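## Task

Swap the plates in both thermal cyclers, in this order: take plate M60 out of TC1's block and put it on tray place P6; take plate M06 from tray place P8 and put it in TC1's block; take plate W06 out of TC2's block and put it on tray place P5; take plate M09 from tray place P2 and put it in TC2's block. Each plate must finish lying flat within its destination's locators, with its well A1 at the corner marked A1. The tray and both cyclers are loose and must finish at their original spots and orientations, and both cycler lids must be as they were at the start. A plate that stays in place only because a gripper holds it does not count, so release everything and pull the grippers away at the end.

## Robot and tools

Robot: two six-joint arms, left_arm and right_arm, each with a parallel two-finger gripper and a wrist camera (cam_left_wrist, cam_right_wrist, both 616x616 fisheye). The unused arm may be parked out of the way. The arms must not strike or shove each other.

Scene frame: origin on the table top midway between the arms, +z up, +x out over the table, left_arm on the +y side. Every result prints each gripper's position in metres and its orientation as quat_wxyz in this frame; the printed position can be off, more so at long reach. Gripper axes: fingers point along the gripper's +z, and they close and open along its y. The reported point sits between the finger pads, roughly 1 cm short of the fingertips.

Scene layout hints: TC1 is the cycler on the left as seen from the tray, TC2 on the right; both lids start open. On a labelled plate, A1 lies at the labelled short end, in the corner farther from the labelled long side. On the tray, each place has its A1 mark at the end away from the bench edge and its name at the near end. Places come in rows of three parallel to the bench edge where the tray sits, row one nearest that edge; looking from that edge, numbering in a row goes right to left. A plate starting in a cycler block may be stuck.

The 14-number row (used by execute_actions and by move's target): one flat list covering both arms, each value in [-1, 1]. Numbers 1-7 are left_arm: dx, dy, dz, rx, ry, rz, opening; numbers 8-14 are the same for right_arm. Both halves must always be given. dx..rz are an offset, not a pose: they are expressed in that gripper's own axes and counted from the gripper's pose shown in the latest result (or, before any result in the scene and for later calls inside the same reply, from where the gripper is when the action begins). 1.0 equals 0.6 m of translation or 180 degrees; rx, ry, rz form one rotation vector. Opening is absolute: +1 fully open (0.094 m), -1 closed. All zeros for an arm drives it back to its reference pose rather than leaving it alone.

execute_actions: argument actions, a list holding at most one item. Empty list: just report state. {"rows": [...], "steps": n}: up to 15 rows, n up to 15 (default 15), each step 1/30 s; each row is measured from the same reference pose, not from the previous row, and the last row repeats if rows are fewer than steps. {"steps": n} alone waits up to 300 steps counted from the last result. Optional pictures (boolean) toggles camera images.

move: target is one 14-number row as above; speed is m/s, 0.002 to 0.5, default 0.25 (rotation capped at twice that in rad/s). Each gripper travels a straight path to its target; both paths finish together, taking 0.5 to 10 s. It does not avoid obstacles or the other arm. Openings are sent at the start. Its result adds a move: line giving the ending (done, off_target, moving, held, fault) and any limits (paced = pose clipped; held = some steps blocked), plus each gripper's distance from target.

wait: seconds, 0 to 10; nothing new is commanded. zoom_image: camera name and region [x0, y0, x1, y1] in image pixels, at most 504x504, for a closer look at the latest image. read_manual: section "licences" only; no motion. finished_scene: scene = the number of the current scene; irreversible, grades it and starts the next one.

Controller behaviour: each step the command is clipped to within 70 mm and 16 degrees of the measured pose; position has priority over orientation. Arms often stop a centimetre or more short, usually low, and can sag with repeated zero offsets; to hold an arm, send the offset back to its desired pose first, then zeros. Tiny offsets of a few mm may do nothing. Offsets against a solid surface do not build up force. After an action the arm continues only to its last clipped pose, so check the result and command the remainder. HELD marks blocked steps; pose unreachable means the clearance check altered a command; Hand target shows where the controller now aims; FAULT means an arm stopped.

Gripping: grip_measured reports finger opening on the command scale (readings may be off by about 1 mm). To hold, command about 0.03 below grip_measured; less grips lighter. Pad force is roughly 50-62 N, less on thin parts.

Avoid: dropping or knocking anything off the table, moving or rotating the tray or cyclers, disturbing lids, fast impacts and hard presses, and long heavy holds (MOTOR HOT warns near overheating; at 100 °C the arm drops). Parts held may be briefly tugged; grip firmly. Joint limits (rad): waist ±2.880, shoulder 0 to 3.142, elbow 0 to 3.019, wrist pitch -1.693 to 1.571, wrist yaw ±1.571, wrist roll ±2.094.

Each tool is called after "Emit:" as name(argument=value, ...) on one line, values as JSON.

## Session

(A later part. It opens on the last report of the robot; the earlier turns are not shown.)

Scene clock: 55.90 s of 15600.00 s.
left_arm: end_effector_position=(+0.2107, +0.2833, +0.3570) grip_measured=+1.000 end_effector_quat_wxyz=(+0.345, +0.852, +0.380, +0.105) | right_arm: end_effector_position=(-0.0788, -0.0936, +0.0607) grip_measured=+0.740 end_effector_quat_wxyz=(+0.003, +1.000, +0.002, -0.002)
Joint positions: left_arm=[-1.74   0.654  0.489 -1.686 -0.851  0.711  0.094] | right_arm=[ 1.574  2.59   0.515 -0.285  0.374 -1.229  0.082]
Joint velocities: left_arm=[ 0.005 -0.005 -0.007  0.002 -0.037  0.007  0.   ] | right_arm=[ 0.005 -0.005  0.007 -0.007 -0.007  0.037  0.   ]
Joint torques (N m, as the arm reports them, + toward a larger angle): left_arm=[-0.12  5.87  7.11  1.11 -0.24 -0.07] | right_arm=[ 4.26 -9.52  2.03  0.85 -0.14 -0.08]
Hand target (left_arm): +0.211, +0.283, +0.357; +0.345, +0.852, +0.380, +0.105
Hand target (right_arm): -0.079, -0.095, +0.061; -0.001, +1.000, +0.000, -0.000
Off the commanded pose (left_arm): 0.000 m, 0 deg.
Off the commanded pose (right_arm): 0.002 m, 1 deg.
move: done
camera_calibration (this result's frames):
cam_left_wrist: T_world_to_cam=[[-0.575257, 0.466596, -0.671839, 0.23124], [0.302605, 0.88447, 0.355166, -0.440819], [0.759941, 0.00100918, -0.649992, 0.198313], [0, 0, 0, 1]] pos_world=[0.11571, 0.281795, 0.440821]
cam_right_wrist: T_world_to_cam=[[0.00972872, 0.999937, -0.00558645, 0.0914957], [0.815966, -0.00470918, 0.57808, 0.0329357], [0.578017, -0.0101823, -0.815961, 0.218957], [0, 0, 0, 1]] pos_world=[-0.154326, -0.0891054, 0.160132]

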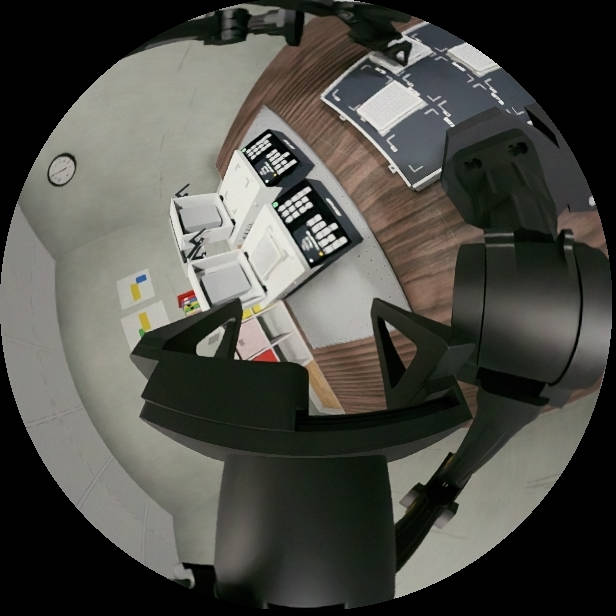

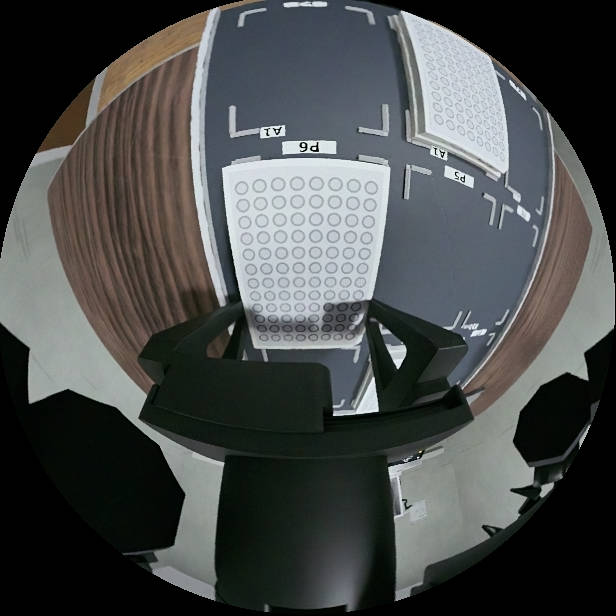

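~1 mm off; descend.

Emit:
move(target=[0,0,0,0,0,0,1, 0,0.002,0.018,0,0,0,0.62], speed=0.015)

Scene clock: 57.30 s of 15600.00 s.
left_arm: end_effector_position=(+0.2107, +0.2833, +0.3570) grip_measured=+1.000 end_effector_quat_wxyz=(+0.345, +0.852, +0.380, +0.105) | right_arm: end_effector_position=(-0.0799, -0.0906, +0.0564) grip_measured=+0.740 end_effector_quat_wxyz=(-0.004, +1.000, +0.005, -0.001)
Joint positions: left_arm=[-1.74   0.654  0.489 -1.686 -0.851  0.711  0.094] | right_arm=[ 1.571  2.607  0.515 -0.252  0.383 -1.243  0.082]
Joint velocities: left_arm=[ 0.015 -0.005 -0.012 -0.007 -0.022 -0.139  0.   ] | right_arm=[-0.005  0.005 -0.012 -0.007 -0.022  0.022 -0.   ]
Joint torques (N m, as the arm reports them, + toward a larger angle): left_arm=[-0.06  5.6   7.16  1.04 -0.25 -0.06] | right_arm=[ 1.77 -8.24  2.34  1.02  0.25 -0.17]
Hand target (left_arm): +0.211, +0.283, +0.357; +0.345, +0.852, +0.380, +0.105
Hand target (right_arm): -0.079, -0.095, +0.050; +0.003, +1.000, +0.002, -0.002
Off the commanded pose (left_arm): 0.000 m, 0 deg.
Off the commanded pose (right_arm): 0.008 m, 1 deg.
move: done
camera_calibration (this result's frames):
cam_left_wrist: T_world_to_cam=[[-0.575257, 0.466596, -0.671839, 0.23124], [0.302605, 0.88447, 0.355166, -0.440819], [0.759941, 0.00100918, -0.649992, 0.198313], [0, 0, 0, 1]] pos_world=[0.11571, 0.281795, 0.440821]
cam_right_wrist: T_world_to_cam=[[0.00332406, 0.99995, 0.00941448, 0.087125], [0.815177, -0.00816255, 0.579155, 0.0358948], [0.579203, 0.00574932, -0.815163, 0.217697], [0, 0, 0, 1]] pos_world=[-0.155641, -0.0880793, 0.155849]

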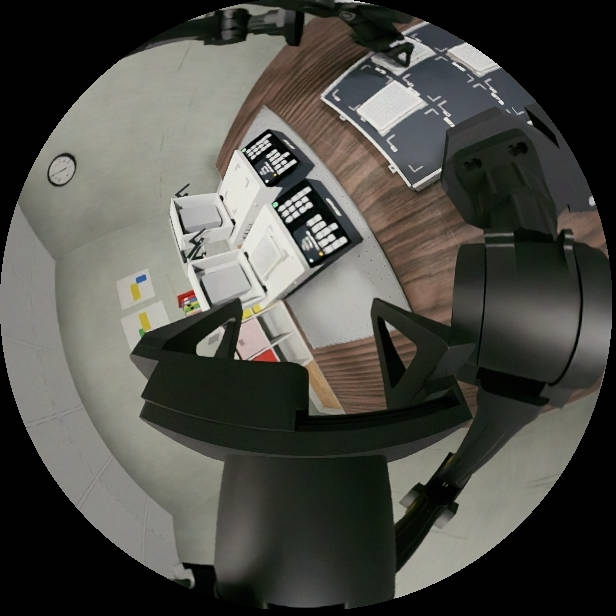

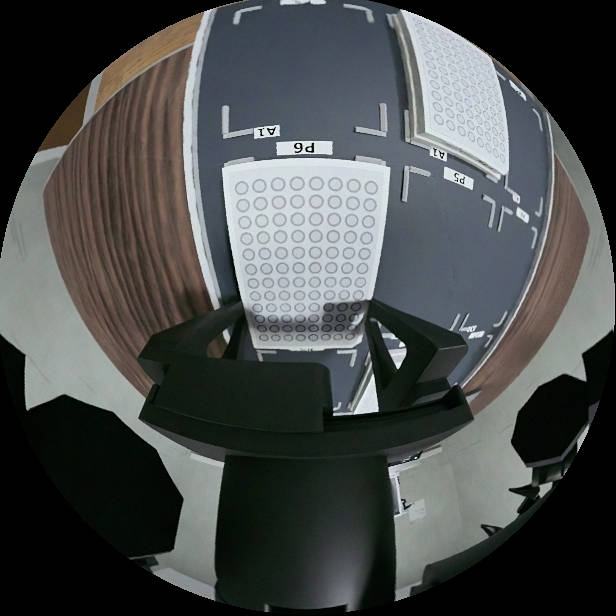

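Release and lift.

Emit:
move(target=[0,0,0,0,0,0,1, 0,0,0,0,0,0,1])

Emit:
move(target=[0,0,0,0,0,0,1, 0.05,0,-0.13,0,0,0,1], speed=0.1)

Emit:
zoom_image(camera="cam_right_wrist", region=[150, 100, 450, 400])

Scene clock: 59.10 s of 15600.00 s.
left_arm: end_effector_position=(+0.2107, +0.2833, +0.3570) grip_measured=+1.000 end_effector_quat_wxyz=(+0.345, +0.852, +0.380, +0.105) | right_arm: end_effector_position=(-0.0800, -0.0906, +0.0565) grip_measured=+1.000 end_effector_quat_wxyz=(-0.004, +1.000, +0.005, -0.002)
Joint positions: left_arm=[-1.74   0.654  0.489 -1.686 -0.851  0.711  0.094] | right_arm=[ 1.571  2.607  0.515 -0.253  0.382 -1.243  0.094]
Joint velocities: left_arm=[ 0.005 -0.005 -0.012  0.002  0.007  0.022  0.   ] | right_arm=[ 0.005 -0.015 -0.017 -0.002  0.066 -0.022  0.   ]
Joint torques (N m, as the arm reports them, + toward a larger angle): left_arm=[-0.37  6.13  7.01  0.97 -0.24 -0.07] | right_arm=[ 3.22 -9.53  2.44  0.32  0.01 -0.14]
Hand target (left_arm): +0.211, +0.283, +0.357; +0.345, +0.852, +0.380, +0.105
Hand target (right_arm): -0.080, -0.091, +0.056; -0.004, +1.000, +0.005, -0.001
Off the commanded pose (left_arm): 0.000 m, 0 deg.
Off the commanded pose (right_arm): 0.000 m, 0 deg.
move: done
camera_calibration (this result's frames):
cam_left_wrist: T_world_to_cam=[[-0.575257, 0.466596, -0.671839, 0.23124], [0.302605, 0.88447, 0.355166, -0.440819], [0.759941, 0.00100918, -0.649992, 0.198313], [0, 0, 0, 1]] pos_world=[0.11571, 0.281795, 0.440821]
cam_right_wrist: T_world_to_cam=[[0.00332383, 0.999953, 0.00915971, 0.0871632], [0.815593, -0.0080108, 0.57857, 0.035996], [0.578616, 0.00554753, -0.815581, 0.217783], [0, 0, 0, 1]] pos_world=[-0.155661, -0.0880788, 0.155995]

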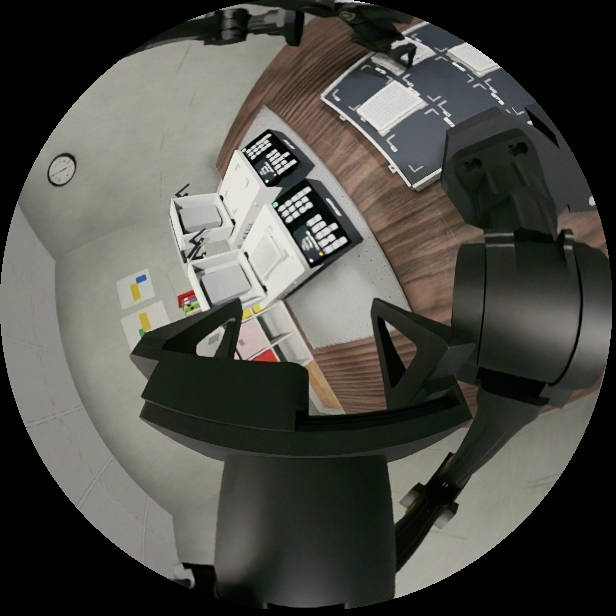

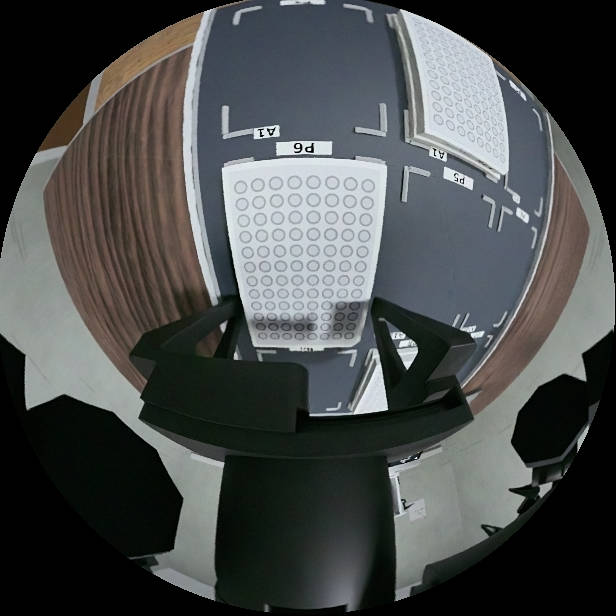

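Scene clock: 60.30 s of 15600.00 s.
left_arm: end_effector_position=(+0.2107, +0.2833, +0.3570) grip_measured=+1.000 end_effector_quat_wxyz=(+0.345, +0.852, +0.380, +0.105) | right_arm: end_effector_position=(-0.0494, -0.0849, +0.1363) grip_measured=+1.000 end_effector_quat_wxyz=(-0.009, +1.000, +0.001, -0.007)
Joint positions: left_arm=[-1.74   0.654  0.489 -1.686 -0.851  0.711  0.094] | right_arm=[ 1.571  2.274  0.515 -0.572  0.375 -1.24   0.094]
Joint velocities: left_arm=[ 0.005 -0.005 -0.002  0.022 -0.051 -0.051  0.   ] | right_arm=[-0.005 -0.005 -0.012 -0.007 -0.022 -0.066  0.   ]
Joint torques (N m, as the arm reports them, + toward a larger angle): left_arm=[-0.6   6.06  7.03  1.05 -0.25 -0.06] | right_arm=[ 4.54 -8.37  4.5  -0.11 -0.13 -0.02]
Hand target (left_arm): +0.211, +0.283, +0.357; +0.345, +0.852, +0.380, +0.105
Hand target (right_arm): -0.049, -0.091, +0.136; -0.004, +1.000, +0.005, -0.002
Off the commanded pose (left_arm): 0.000 m, 0 deg.
Off the commanded pose (right_arm): 0.006 m, 1 deg.
move: done
camera_calibration (this result's frames):
cam_left_wrist: T_world_to_cam=[[-0.575257, 0.466596, -0.671839, 0.23124], [0.302605, 0.88447, 0.355166, -0.440819], [0.759941, 0.00100918, -0.649992, 0.198313], [0, 0, 0, 1]] pos_world=[0.11571, 0.281795, 0.440821]
cam_right_wrist: T_world_to_cam=[[0.011539, 0.999761, 0.0185498, 0.0796521], [0.822082, -0.020046, 0.569016, -0.0344586], [0.569252, 0.00868357, -0.822117, 0.265811], [0, 0, 0, 1]] pos_world=[-0.123905, -0.082632, 0.236658]

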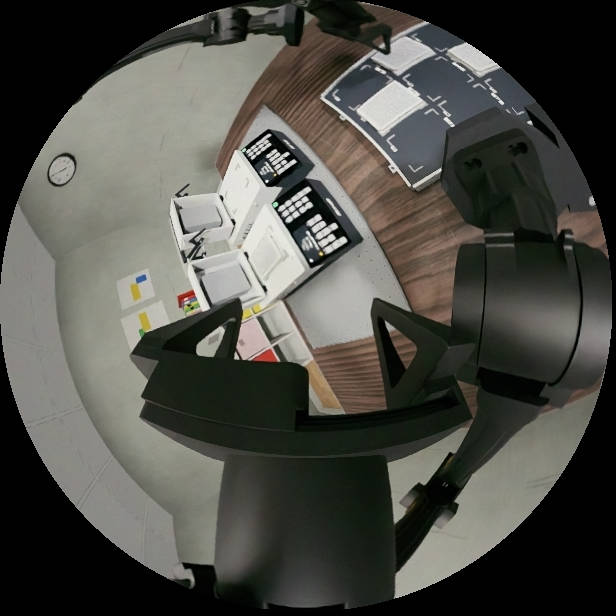

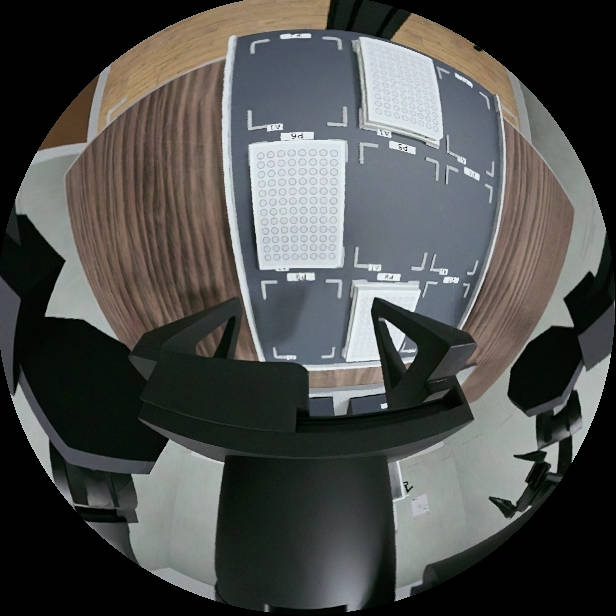

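Region (150, 100, 450, 400) of cam_right_wrist's 616x616 image, scaled by 1.680, with more detail than that image has.

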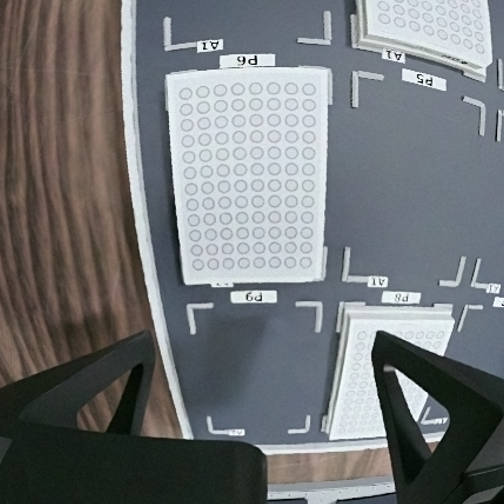

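Emit:
move(target=[0,0,0,0,0,0,1, 0.225,-0.17,0.05,0,0,0,1])

Emit:
zoom_image(camera="cam_right_wrist", region=[130, 30, 470, 370])

Scene clock: 62.53 s of 15600.00 s.
left_arm: end_effector_position=(+0.2107, +0.2833, +0.3570) grip_measured=+1.000 end_effector_quat_wxyz=(+0.345, +0.852, +0.380, +0.105) | right_arm: end_effector_position=(+0.0845, +0.0093, +0.1061) grip_measured=+1.000 end_effector_quat_wxyz=(-0.005, +1.000, +0.004, -0.006)
Joint positions: left_arm=[-1.74   0.654  0.489 -1.686 -0.851  0.711  0.094] | right_arm=[ 1.009  2.247  0.726 -0.536  0.713 -1.774  0.094]
Joint velocities: left_arm=[ 0.005 -0.005  0.007 -0.012 -0.007  0.007  0.   ] | right_arm=[ 0.005 -0.015 -0.012  0.007 -0.007 -0.125  0.   ]
Joint torques (N m, as the arm reports them, + toward a larger angle): left_arm=[-0.41  5.81  6.96  1.22 -0.28 -0.07] | right_arm=[ 6.97 -9.    4.66  0.61 -0.06 -0.27]
Hand target (left_arm): +0.211, +0.283, +0.357; +0.345, +0.852, +0.380, +0.105
Hand target (right_arm): +0.088, +0.016, +0.106; -0.010, +1.000, +0.001, -0.008
Off the commanded pose (left_arm): 0.000 m, 0 deg.
Off the commanded pose (right_arm): 0.009 m, 1 deg.
move: done
camera_calibration (this result's frames):
cam_left_wrist: T_world_to_cam=[[-0.575257, 0.466596, -0.671839, 0.23124], [0.302605, 0.88447, 0.355166, -0.440819], [0.759941, 0.00100918, -0.649992, 0.198313], [0, 0, 0, 1]] pos_world=[0.11571, 0.281795, 0.440821]
cam_right_wrist: T_world_to_cam=[[0.00399152, 0.999946, 0.00957105, -0.0138402], [0.821267, -0.00873864, 0.570477, -0.125636], [0.57053, 0.00558332, -0.821258, 0.163781], [0, 0, 0, 1]] pos_world=[0.00979381, 0.0118271, 0.206311]

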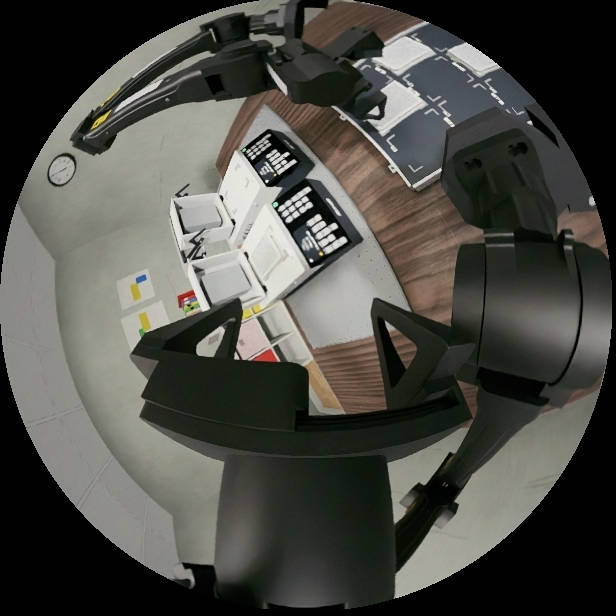

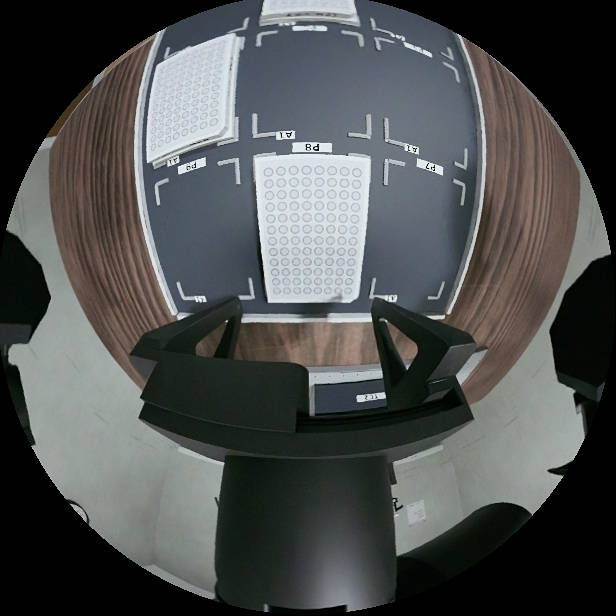

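Region (130, 30, 470, 370) of cam_right_wrist's 616x616 image, scaled by 1.482, with more detail than that image has.

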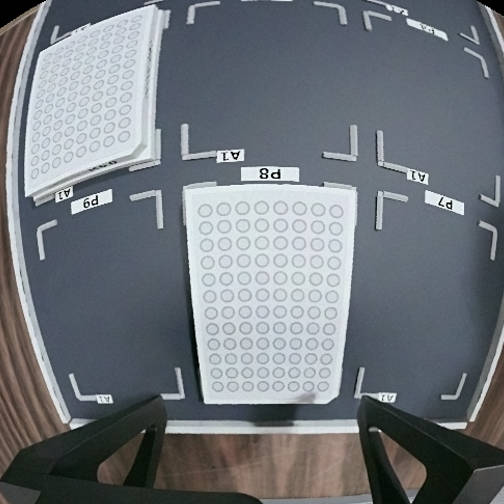

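Emit:
move(target=[0,0,0,0,0,0,1, -0.022,-0.018,0.05,0,0,0,1], speed=0.08)

Scene clock: 64.00 s of 15600.00 s.
left_arm: end_effector_position=(+0.2107, +0.2833, +0.3570) grip_measured=+1.000 end_effector_quat_wxyz=(+0.345, +0.852, +0.380, +0.105) | right_arm: end_effector_position=(+0.0657, +0.0140, +0.0792) grip_measured=+1.000 end_effector_quat_wxyz=(-0.002, +1.000, +0.013, -0.004)
Joint positions: left_arm=[-1.74   0.654  0.489 -1.686 -0.851  0.711  0.094] | right_arm=[ 1.     2.348  0.726 -0.434  0.723 -1.799  0.094]
Joint velocities: left_arm=[-0.005  0.005 -0.002 -0.007 -0.022  0.007  0.   ] | right_arm=[-0.005 -0.015  0.002 -0.007  0.007  0.051  0.   ]
Joint torques (N m, as the arm reports them, + toward a larger angle): left_arm=[-0.47  5.92  7.07  1.04 -0.25 -0.04] | right_arm=[ 6.91 -9.51  4.12  0.75  0.07 -0.16]
Hand target (left_arm): +0.211, +0.283, +0.357; +0.345, +0.852, +0.380, +0.105
Hand target (right_arm): +0.071, +0.020, +0.076; -0.004, +1.000, +0.005, -0.006
Off the commanded pose (left_arm): 0.000 m, 0 deg.
Off the commanded pose (right_arm): 0.009 m, 1 deg.
move: done
camera_calibration (this result's frames):
cam_left_wrist: T_world_to_cam=[[-0.575257, 0.466596, -0.671839, 0.23124], [0.302605, 0.88447, 0.355166, -0.440819], [0.759941, 0.00100918, -0.649992, 0.198313], [0, 0, 0, 1]] pos_world=[0.11571, 0.281795, 0.440821]
cam_right_wrist: T_world_to_cam=[[-0.0131242, 0.999903, 0.0046424, -0.0167468], [0.818051, 0.00806729, 0.575089, -0.0952222], [0.574996, 0.0113453, -0.818078, 0.151776], [0, 0, 0, 1]] pos_world=[-0.00959389, 0.0157914, 0.179004]

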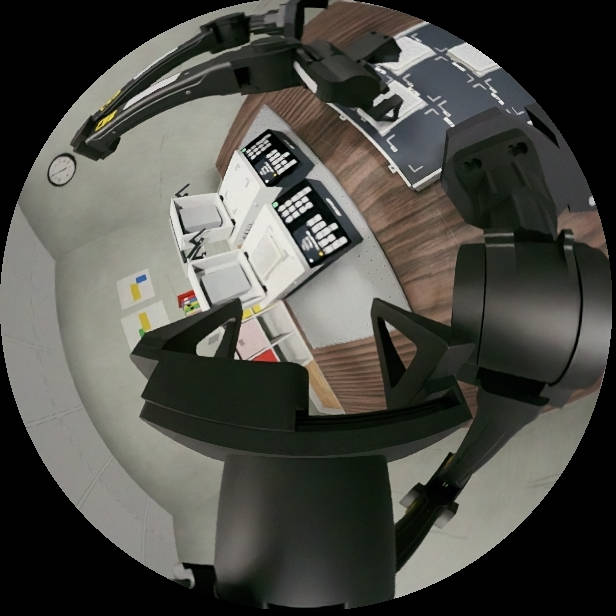

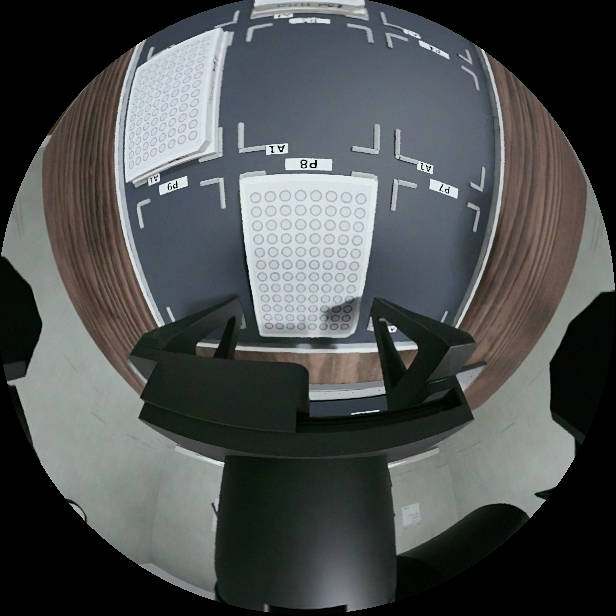

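Emit:
move(target=[0,0,0,0,0,0,1, 0.02,-0.008,0.046,0,0,0.006,1], speed=0.04)

Scene clock: 69.37 s of 15600.00 s.
left_arm: end_effector_position=(+0.2107, +0.2833, +0.3570) grip_measured=+1.000 end_effector_quat_wxyz=(+0.345, +0.852, +0.380, +0.105) | right_arm: end_effector_position=(+0.0762, +0.0175, +0.0572) grip_measured=+1.000 end_effector_quat_wxyz=(-0.005, +1.000, +0.006, -0.001)
Joint positions: left_arm=[-1.74   0.654  0.489 -1.686 -0.851  0.711  0.094] | right_arm=[ 0.924  2.379  0.726 -0.331  0.761 -1.883  0.094]
Joint velocities: left_arm=[ 0.005 -0.005 -0.007 -0.017 -0.037 -0.066  0.   ] | right_arm=[ 0.005 -0.015  0.017 -0.007 -0.022 -0.081  0.   ]
Joint torques (N m, as the arm reports them, + toward a larger angle): left_arm=[-0.13  6.08  6.99  0.99 -0.28 -0.06] | right_arm=[ 7.05 -8.8   3.06  0.63  0.07 -0.22]
Hand target (left_arm): +0.211, +0.283, +0.357; +0.345, +0.852, +0.380, +0.105
Hand target (right_arm): +0.077, +0.019, +0.051; -0.002, +1.000, +0.003, -0.004
Off the commanded pose (left_arm): 0.000 m, 0 deg.
Off the commanded pose (right_arm): 0.006 m, 1 deg.
After step 90, 1.30 s passed at rest.
move: done
camera_calibration (this result's frames):
cam_left_wrist: T_world_to_cam=[[-0.575257, 0.466596, -0.671839, 0.23124], [0.302605, 0.88447, 0.355166, -0.440819], [0.759941, 0.00100918, -0.649992, 0.198313], [0, 0, 0, 1]] pos_world=[0.11571, 0.281795, 0.440821]
cam_right_wrist: T_world_to_cam=[[0.00119677, 0.999949, 0.0100343, -0.0213476], [0.814578, -0.00679526, 0.580014, -0.0909352], [0.580053, 0.0074796, -0.814545, 0.127161], [0, 0, 0, 1]] pos_world=[0.000338998, 0.0197775, 0.156537]

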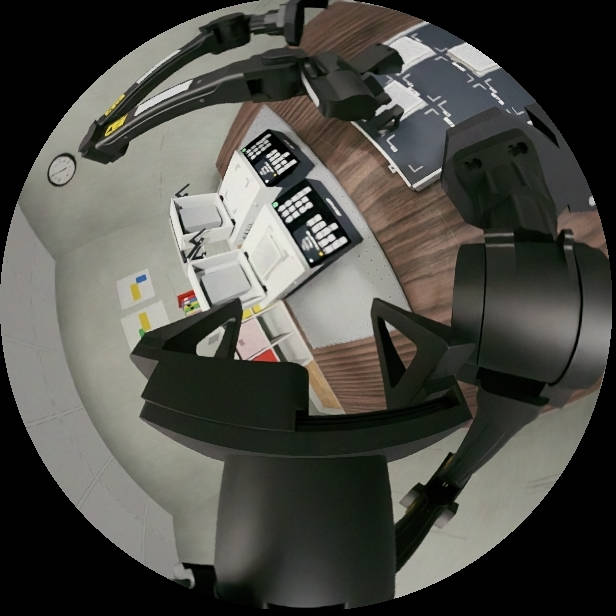

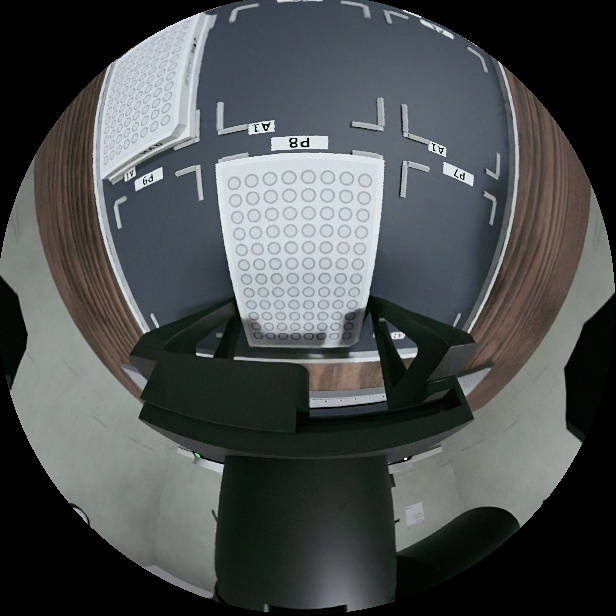

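Emit:
move(target=[0,0,0,0,0,0,1, 0,0.008,0.004,0,0,0,0.62], speed=0.02)

Emit:
move(target=[0,0,0,0,0,0,1, 0,0,-0.3,0,0,0,0.62], speed=0.15)

Scene clock: 70.97 s of 15600.00 s.
left_arm: end_effector_position=(+0.2107, +0.2833, +0.3570) grip_measured=+1.000 end_effector_quat_wxyz=(+0.345, +0.852, +0.380, +0.105) | right_arm: end_effector_position=(+0.0760, +0.0157, +0.0568) grip_measured=+0.760 end_effector_quat_wxyz=(-0.004, +1.000, +0.008, +0.001)
Joint positions: left_arm=[-1.74   0.654  0.489 -1.686 -0.851  0.711  0.094] | right_arm=[ 0.924  2.378  0.721 -0.326  0.764 -1.887  0.083]
Joint velocities: left_arm=[-0.005 -0.015 -0.032  0.012 -0.051  0.022  0.   ] | right_arm=[ 0.005 -0.005 -0.007 -0.012 -0.022  0.037 -0.   ]
Joint torques (N m, as the arm reports them, + toward a larger angle): left_arm=[-0.09  6.3   6.93  1.   -0.25 -0.05] | right_arm=[ 7.61 -9.8   1.64  0.92 -0.03 -0.22]
Hand target (left_arm): +0.211, +0.283, +0.357; +0.345, +0.852, +0.380, +0.105
Hand target (right_arm): +0.076, +0.013, +0.055; -0.005, +1.000, +0.006, -0.001
Off the commanded pose (left_arm): 0.000 m, 0 deg.
Off the commanded pose (right_arm): 0.004 m, 0 deg.
move: done
camera_calibration (this result's frames):
cam_left_wrist: T_world_to_cam=[[-0.575257, 0.466596, -0.671839, 0.23124], [0.302605, 0.88447, 0.355166, -0.440819], [0.759941, 0.00100918, -0.649992, 0.198313], [0, 0, 0, 1]] pos_world=[0.11571, 0.281795, 0.440821]
cam_right_wrist: T_world_to_cam=[[-0.0023563, 0.999955, 0.00916275, -0.0193062], [0.812411, -0.00342844, 0.583075, -0.0906355], [0.58308, 0.00881782, -0.812367, 0.126616], [0, 0, 0, 1]] pos_world=[-0.000239595, 0.0178781, 0.155883]

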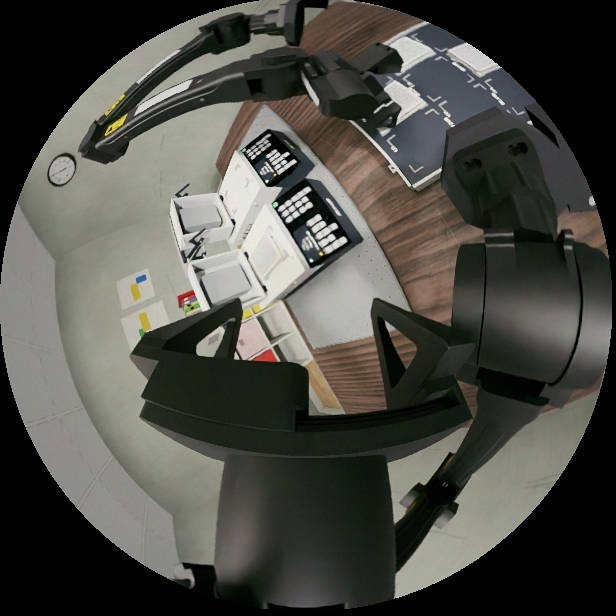

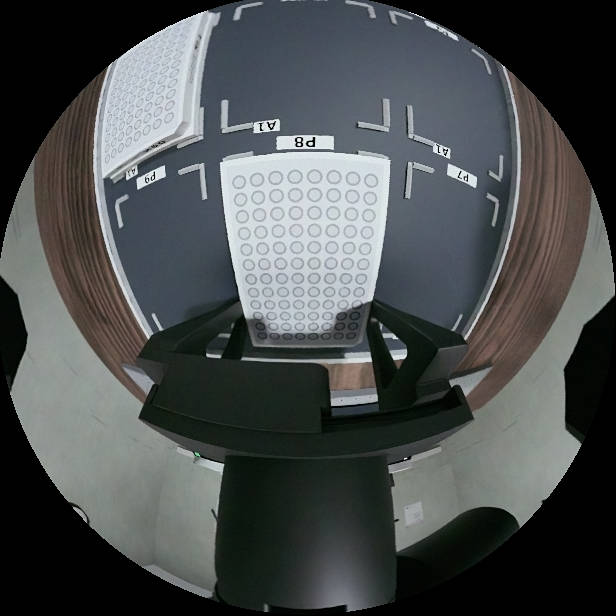

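Scene clock: 72.60 s of 15600.00 s.
left_arm: end_effector_position=(+0.2107, +0.2833, +0.3570) grip_measured=+1.000 end_effector_quat_wxyz=(+0.345, +0.852, +0.380, +0.105) | right_arm: end_effector_position=(+0.0714, -0.0038, +0.2249) grip_measured=+0.760 end_effector_quat_wxyz=(+0.013, +1.000, +0.019, +0.001)
Joint positions: left_arm=[-1.74   0.654  0.489 -1.686 -0.851  0.711  0.094] | right_arm=[ 1.277  2.072  0.824 -1.021  0.578 -1.5    0.083]
Joint velocities: left_arm=[ 0.015 -0.015 -0.017 -0.007  0.022 -0.081  0.   ] | right_arm=[ 0.005  0.005 -0.012 -0.002 -0.081  0.051  0.   ]
Joint torques (N m, as the arm reports them, + toward a larger angle): left_arm=[-0.24  6.33  7.05  1.14 -0.25 -0.08] | right_arm=[ 7.79 -8.73  9.98 -0.46 -0.13 -0.01]
Hand target (left_arm): +0.211, +0.283, +0.357; +0.345, +0.852, +0.380, +0.105
Hand target (right_arm): +0.075, +0.013, +0.239; -0.004, +1.000, +0.008, +0.001
Off the commanded pose (left_arm): 0.000 m, 0 deg.
Off the commanded pose (right_arm): 0.022 m, 2 deg.
move: off_target (right_arm)
camera_calibration (this result's frames):
cam_left_wrist: T_world_to_cam=[[-0.575257, 0.466596, -0.671839, 0.23124], [0.302605, 0.88447, 0.355166, -0.440819], [0.759941, 0.00100918, -0.649992, 0.198313], [0, 0, 0, 1]] pos_world=[0.11571, 0.281795, 0.440821]
cam_right_wrist: T_world_to_cam=[[-0.0261676, 0.99935, -0.024798, 0.00800558], [0.812051, 0.0357173, 0.582493, -0.184696], [0.583, -0.00489478, -0.812458, 0.26592], [0, 0, 0, 1]] pos_world=[-0.00483938, -0.000101925, 0.323831]

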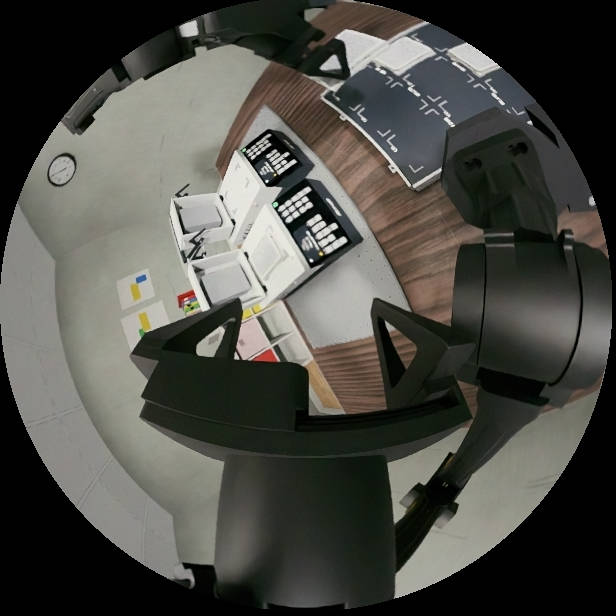

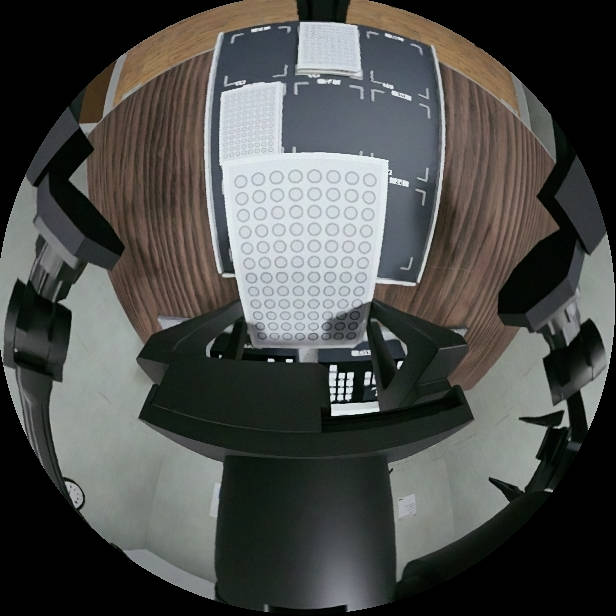

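Emit:
move(target=[0,0,0,0,0,0,1, 0.215,0.19,-0.04,0.008,0,0.5,0.62])

Emit:
move(target=[0,0,0,0,0,0,1, 0,-0.43,-0.02,0,0,0.49,0.62])

Scene clock: 77.67 s of 15600.00 s.
left_arm: end_effector_position=(+0.2107, +0.2833, +0.3570) grip_measured=+1.000 end_effector_quat_wxyz=(+0.345, +0.852, +0.380, +0.105) | right_arm: end_effector_position=(+0.2045, -0.1080, +0.2582) grip_measured=+0.760 end_effector_quat_wxyz=(+0.013, -0.725, +0.689, -0.006)
Joint positions: left_arm=[-1.74   0.654  0.489 -1.686 -0.851  0.711  0.094] | right_arm=[ 1.013  1.568  0.727 -1.208  0.749 -0.25   0.083]
Joint velocities: left_arm=[-0.005  0.005  0.012 -0.022 -0.081 -0.037  0.   ] | right_arm=[-0.005 -0.015  0.017 -0.012  0.037 -0.007 -0.   ]
Joint torques (N m, as the arm reports them, + toward a larger angle): left_arm=[-0.22  5.82  7.02  1.04 -0.25 -0.02] | right_arm=[ 4.93 -5.66  6.04 -0.19  0.14 -0.06]
Hand target (left_arm): +0.211, +0.283, +0.357; +0.345, +0.852, +0.380, +0.105
Hand target (right_arm): +0.204, -0.115, +0.253; -0.003, +0.721, -0.693, +0.009
Off the commanded pose (left_arm): 0.000 m, 0 deg.
Off the commanded pose (right_arm): 0.007 m, 1 deg.
move: done
camera_calibration (this result's frames):
cam_left_wrist: T_world_to_cam=[[-0.575257, 0.466596, -0.671839, 0.23124], [0.302605, 0.88447, 0.355166, -0.440819], [0.759941, 0.00100918, -0.649992, 0.198313], [0, 0, 0, 1]] pos_world=[0.11571, 0.281795, 0.440821]
cam_right_wrist: T_world_to_cam=[[0.998861, 0.038666, 0.0279569, -0.210565], [0.0156851, -0.819449, 0.572937, -0.235479], [0.0450624, -0.571846, -0.819122, 0.265353], [0, 0, 0, 1]] pos_world=[0.202061, -0.0330806, 0.358158]

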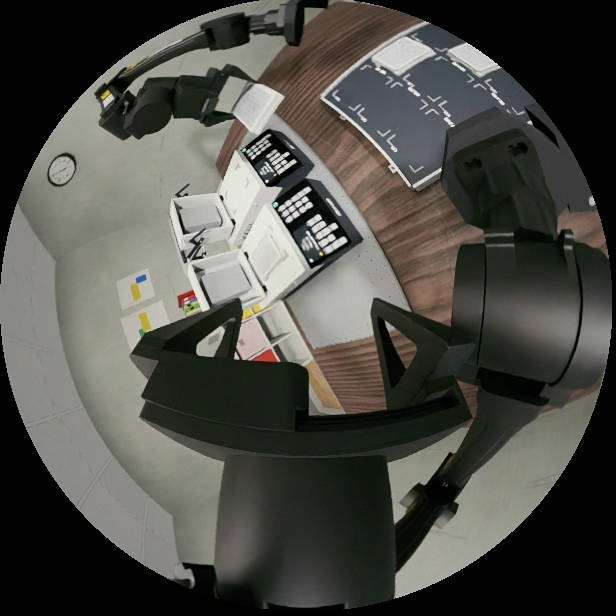

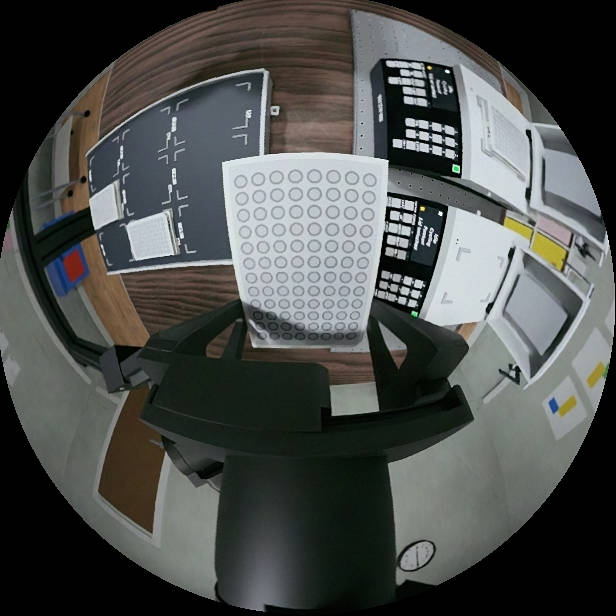

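Scene clock: 81.23 s of 15600.00 s.
left_arm: end_effector_position=(+0.2107, +0.2833, +0.3570) grip_measured=+1.000 end_effector_quat_wxyz=(+0.345, +0.852, +0.380, +0.105) | right_arm: end_effector_position=(+0.4453, -0.0984, +0.2762) grip_measured=+0.760 end_effector_quat_wxyz=(+0.014, -0.062, +0.998, +0.006)
Joint positions: left_arm=[-1.74   0.654  0.489 -1.686 -0.851  0.711  0.094] | right_arm=[ 0.654  1.657  1.265 -1.291  0.856  0.749  0.083]
Joint velocities: left_arm=[-0.005  0.005  0.012 -0.017 -0.051  0.037  0.   ] | right_arm=[ 0.005  0.015  0.002 -0.002  0.081 -0.081  0.   ]
Joint torques (N m, as the arm reports them, + toward a larger angle): left_arm=[-0.17  6.12  7.01  1.06 -0.27 -0.02] | right_arm=[ 8.84 -8.37  9.52 -0.23  0.21 -0.03]
Hand target (left_arm): +0.211, +0.283, +0.357; +0.345, +0.852, +0.380, +0.105
Hand target (right_arm): +0.462, -0.100, +0.277; +0.014, -0.042, +0.999, +0.006
Off the commanded pose (left_arm): 0.000 m, 0 deg.
Off the commanded pose (right_arm): 0.017 m, 2 deg.
move: off_target (right_arm)
camera_calibration (this result's frames):
cam_left_wrist: T_world_to_cam=[[-0.575257, 0.466596, -0.671839, 0.23124], [0.302605, 0.88447, 0.355166, -0.440819], [0.759941, 0.00100918, -0.649992, 0.198313], [0, 0, 0, 1]] pos_world=[0.11571, 0.281795, 0.440821]
cam_right_wrist: T_world_to_cam=[[0.111025, -0.993771, -0.00966912, -0.147798], [-0.824458, -0.0975329, 0.557455, 0.207724], [-0.554925, -0.0539195, -0.830151, 0.595987], [0, 0, 0, 1]] pos_world=[0.518397, -0.0944822, 0.377533]

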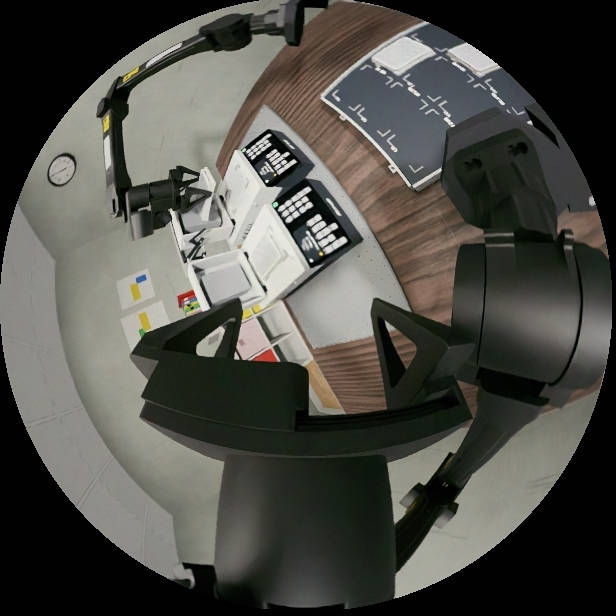

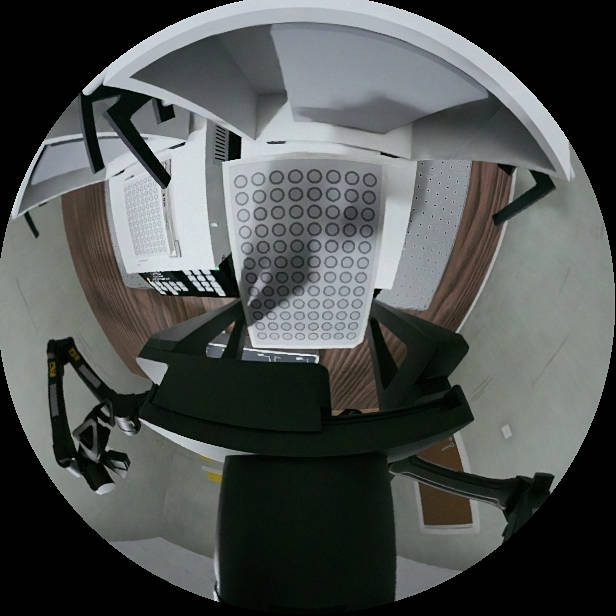

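Emit:
move(target=[0,0,0,0,0,0,1, -0.035,-0.035,0.148,0,0.009,0.022,0.62], speed=0.1)

Emit:
zoom_image(camera="cam_right_wrist", region=[180, 100, 440, 360])

Scene clock: 83.50 s of 15600.00 s.
left_arm: end_effector_position=(+0.2107, +0.2833, +0.3570) grip_measured=+1.000 end_effector_quat_wxyz=(+0.345, +0.852, +0.380, +0.105) | right_arm: end_effector_position=(+0.4647, -0.1109, +0.1994) grip_measured=+0.760 end_effector_quat_wxyz=(+0.004, -0.036, +0.999, +0.009)
Joint positions: left_arm=[-1.74   0.654  0.489 -1.686 -0.851  0.711  0.094] | right_arm=[ 0.495  1.674  1.196 -1.041  0.843  0.572  0.083]
Joint velocities: left_arm=[-0.015 -0.015 -0.017 -0.007 -0.066  0.007  0.   ] | right_arm=[-0.005 -0.005 -0.002 -0.002  0.007 -0.007  0.   ]
Joint torques (N m, as the arm reports them, + toward a larger angle): left_arm=[-0.13  6.02  7.1   0.97 -0.25 -0.06] | right_arm=[ 8.2  -9.84  5.9   1.2   0.04 -0.28]
Hand target (left_arm): +0.211, +0.283, +0.357; +0.345, +0.852, +0.380, +0.105
Hand target (right_arm): +0.471, -0.116, +0.188; -0.000, -0.027, +1.000, +0.006
Off the commanded pose (left_arm): 0.000 m, 0 deg.
Off the commanded pose (right_arm): 0.014 m, 1 deg.
move: off_target (right_arm)
camera_calibration (this result's frames):
cam_left_wrist: T_world_to_cam=[[-0.575257, 0.466596, -0.671839, 0.23124], [0.302605, 0.88447, 0.355166, -0.440819], [0.759941, 0.00100918, -0.649992, 0.198313], [0, 0, 0, 1]] pos_world=[0.11571, 0.281795, 0.440821]
cam_right_wrist: T_world_to_cam=[[0.0597381, -0.998069, -0.0170281, -0.138233], [-0.816934, -0.0586851, 0.573738, 0.262912], [-0.57363, -0.0203632, -0.818862, 0.552497], [0, 0, 0, 1]] pos_world=[0.539968, -0.111286, 0.299222]

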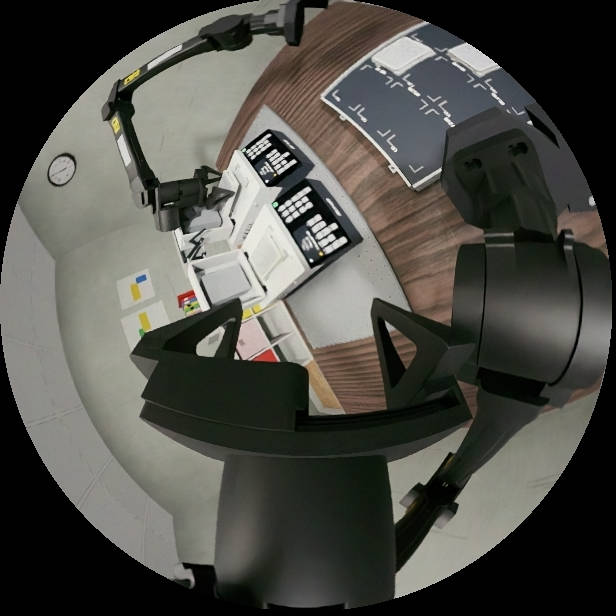

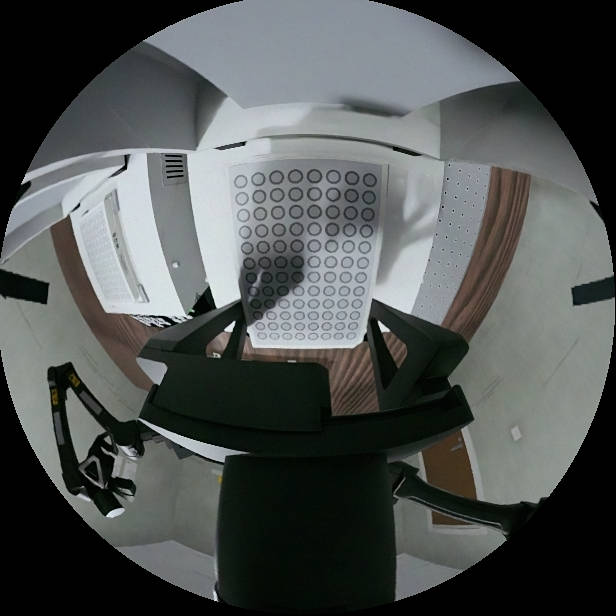

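Region (180, 100, 440, 360) of cam_right_wrist's 616x616 image, scaled by 1.938, with more detail than that image has.

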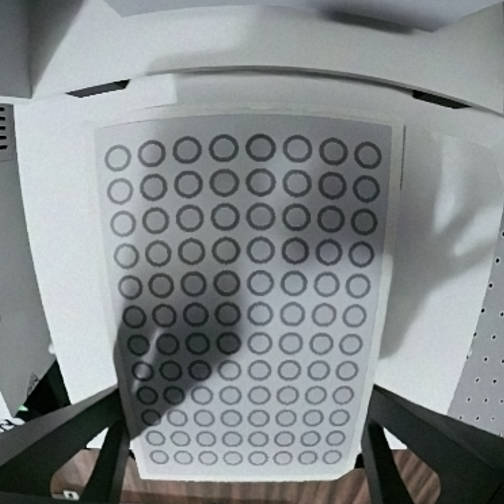

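Emit:
move(target=[0,0,0,0,0,0,1, 0.0,-0.022,0.045,0,0,0.012,0.62], speed=0.04)

Emit:
zoom_image(camera="cam_right_wrist", region=[180, 100, 440, 360])

Scene clock: 87.33 s of 15600.00 s.
left_arm: end_effector_position=(+0.2107, +0.2833, +0.3570) grip_measured=+1.000 end_effector_quat_wxyz=(+0.345, +0.852, +0.380, +0.105) | right_arm: end_effector_position=(+0.4653, -0.1153, +0.1774) grip_measured=+0.760 end_effector_quat_wxyz=(+0.007, -0.023, +1.000, +0.010)
Joint positions: left_arm=[-1.74   0.654  0.489 -1.686 -0.851  0.711  0.094] | right_arm=[ 0.455  1.674  1.16  -0.95   0.842  0.532  0.083]
Joint velocities: left_arm=[-0.005 -0.024  0.012 -0.022 -0.037 -0.022  0.   ] | right_arm=[ 0.005 -0.005  0.007  0.017  0.007 -0.022  0.001]
Joint torques (N m, as the arm reports them, + toward a larger angle): left_arm=[-0.25  5.9   7.06  1.01 -0.27 -0.04] | right_arm=[  8.6  -11.39   4.6    0.83   0.    -0.21]
Hand target (left_arm): +0.211, +0.283, +0.357; +0.345, +0.852, +0.380, +0.105
Hand target (right_arm): +0.466, -0.124, +0.172; +0.004, -0.017, +1.000, +0.009
Off the commanded pose (left_arm): 0.000 m, 0 deg.
Off the commanded pose (right_arm): 0.010 m, 1 deg.
move: done
camera_calibration (this result's frames):
cam_left_wrist: T_world_to_cam=[[-0.575257, 0.466596, -0.671839, 0.23124], [0.302605, 0.88447, 0.355166, -0.440819], [0.759941, 0.00100918, -0.649992, 0.198313], [0, 0, 0, 1]] pos_world=[0.11571, 0.281795, 0.440821]
cam_right_wrist: T_world_to_cam=[[0.0329698, -0.999267, -0.0194286, -0.130344], [-0.821157, -0.0381644, 0.569425, 0.280852], [-0.569749, -0.00281989, -0.821814, 0.535455], [0, 0, 0, 1]] pos_world=[0.539996, -0.11802, 0.277588]

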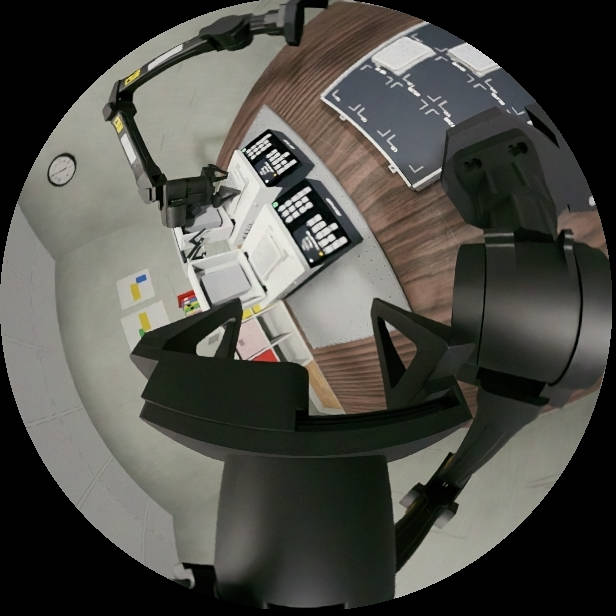

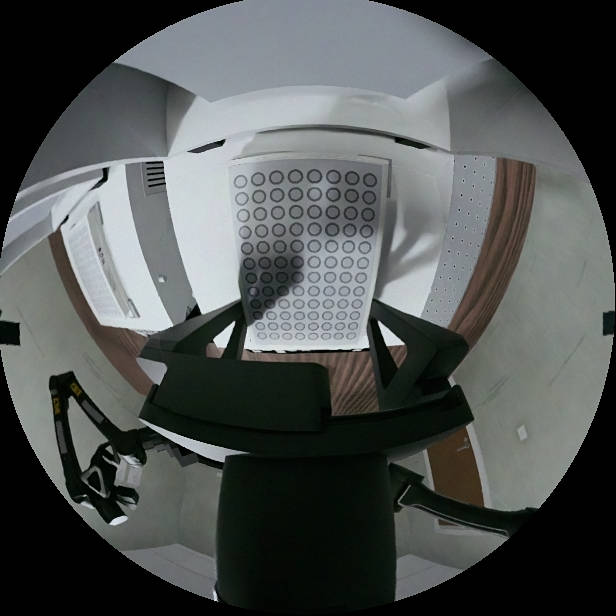

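Region (180, 100, 440, 360) of cam_right_wrist's 616x616 image, scaled by 1.938, with more detail than that image has.

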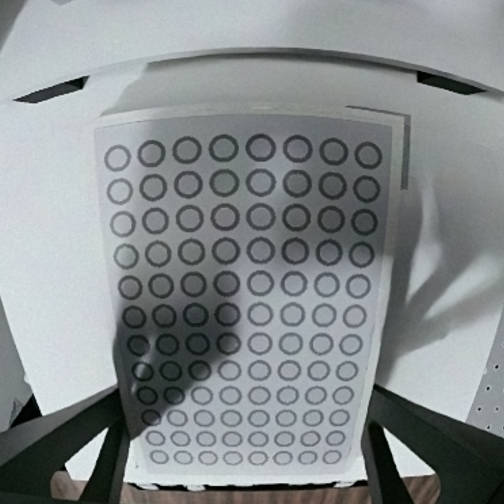

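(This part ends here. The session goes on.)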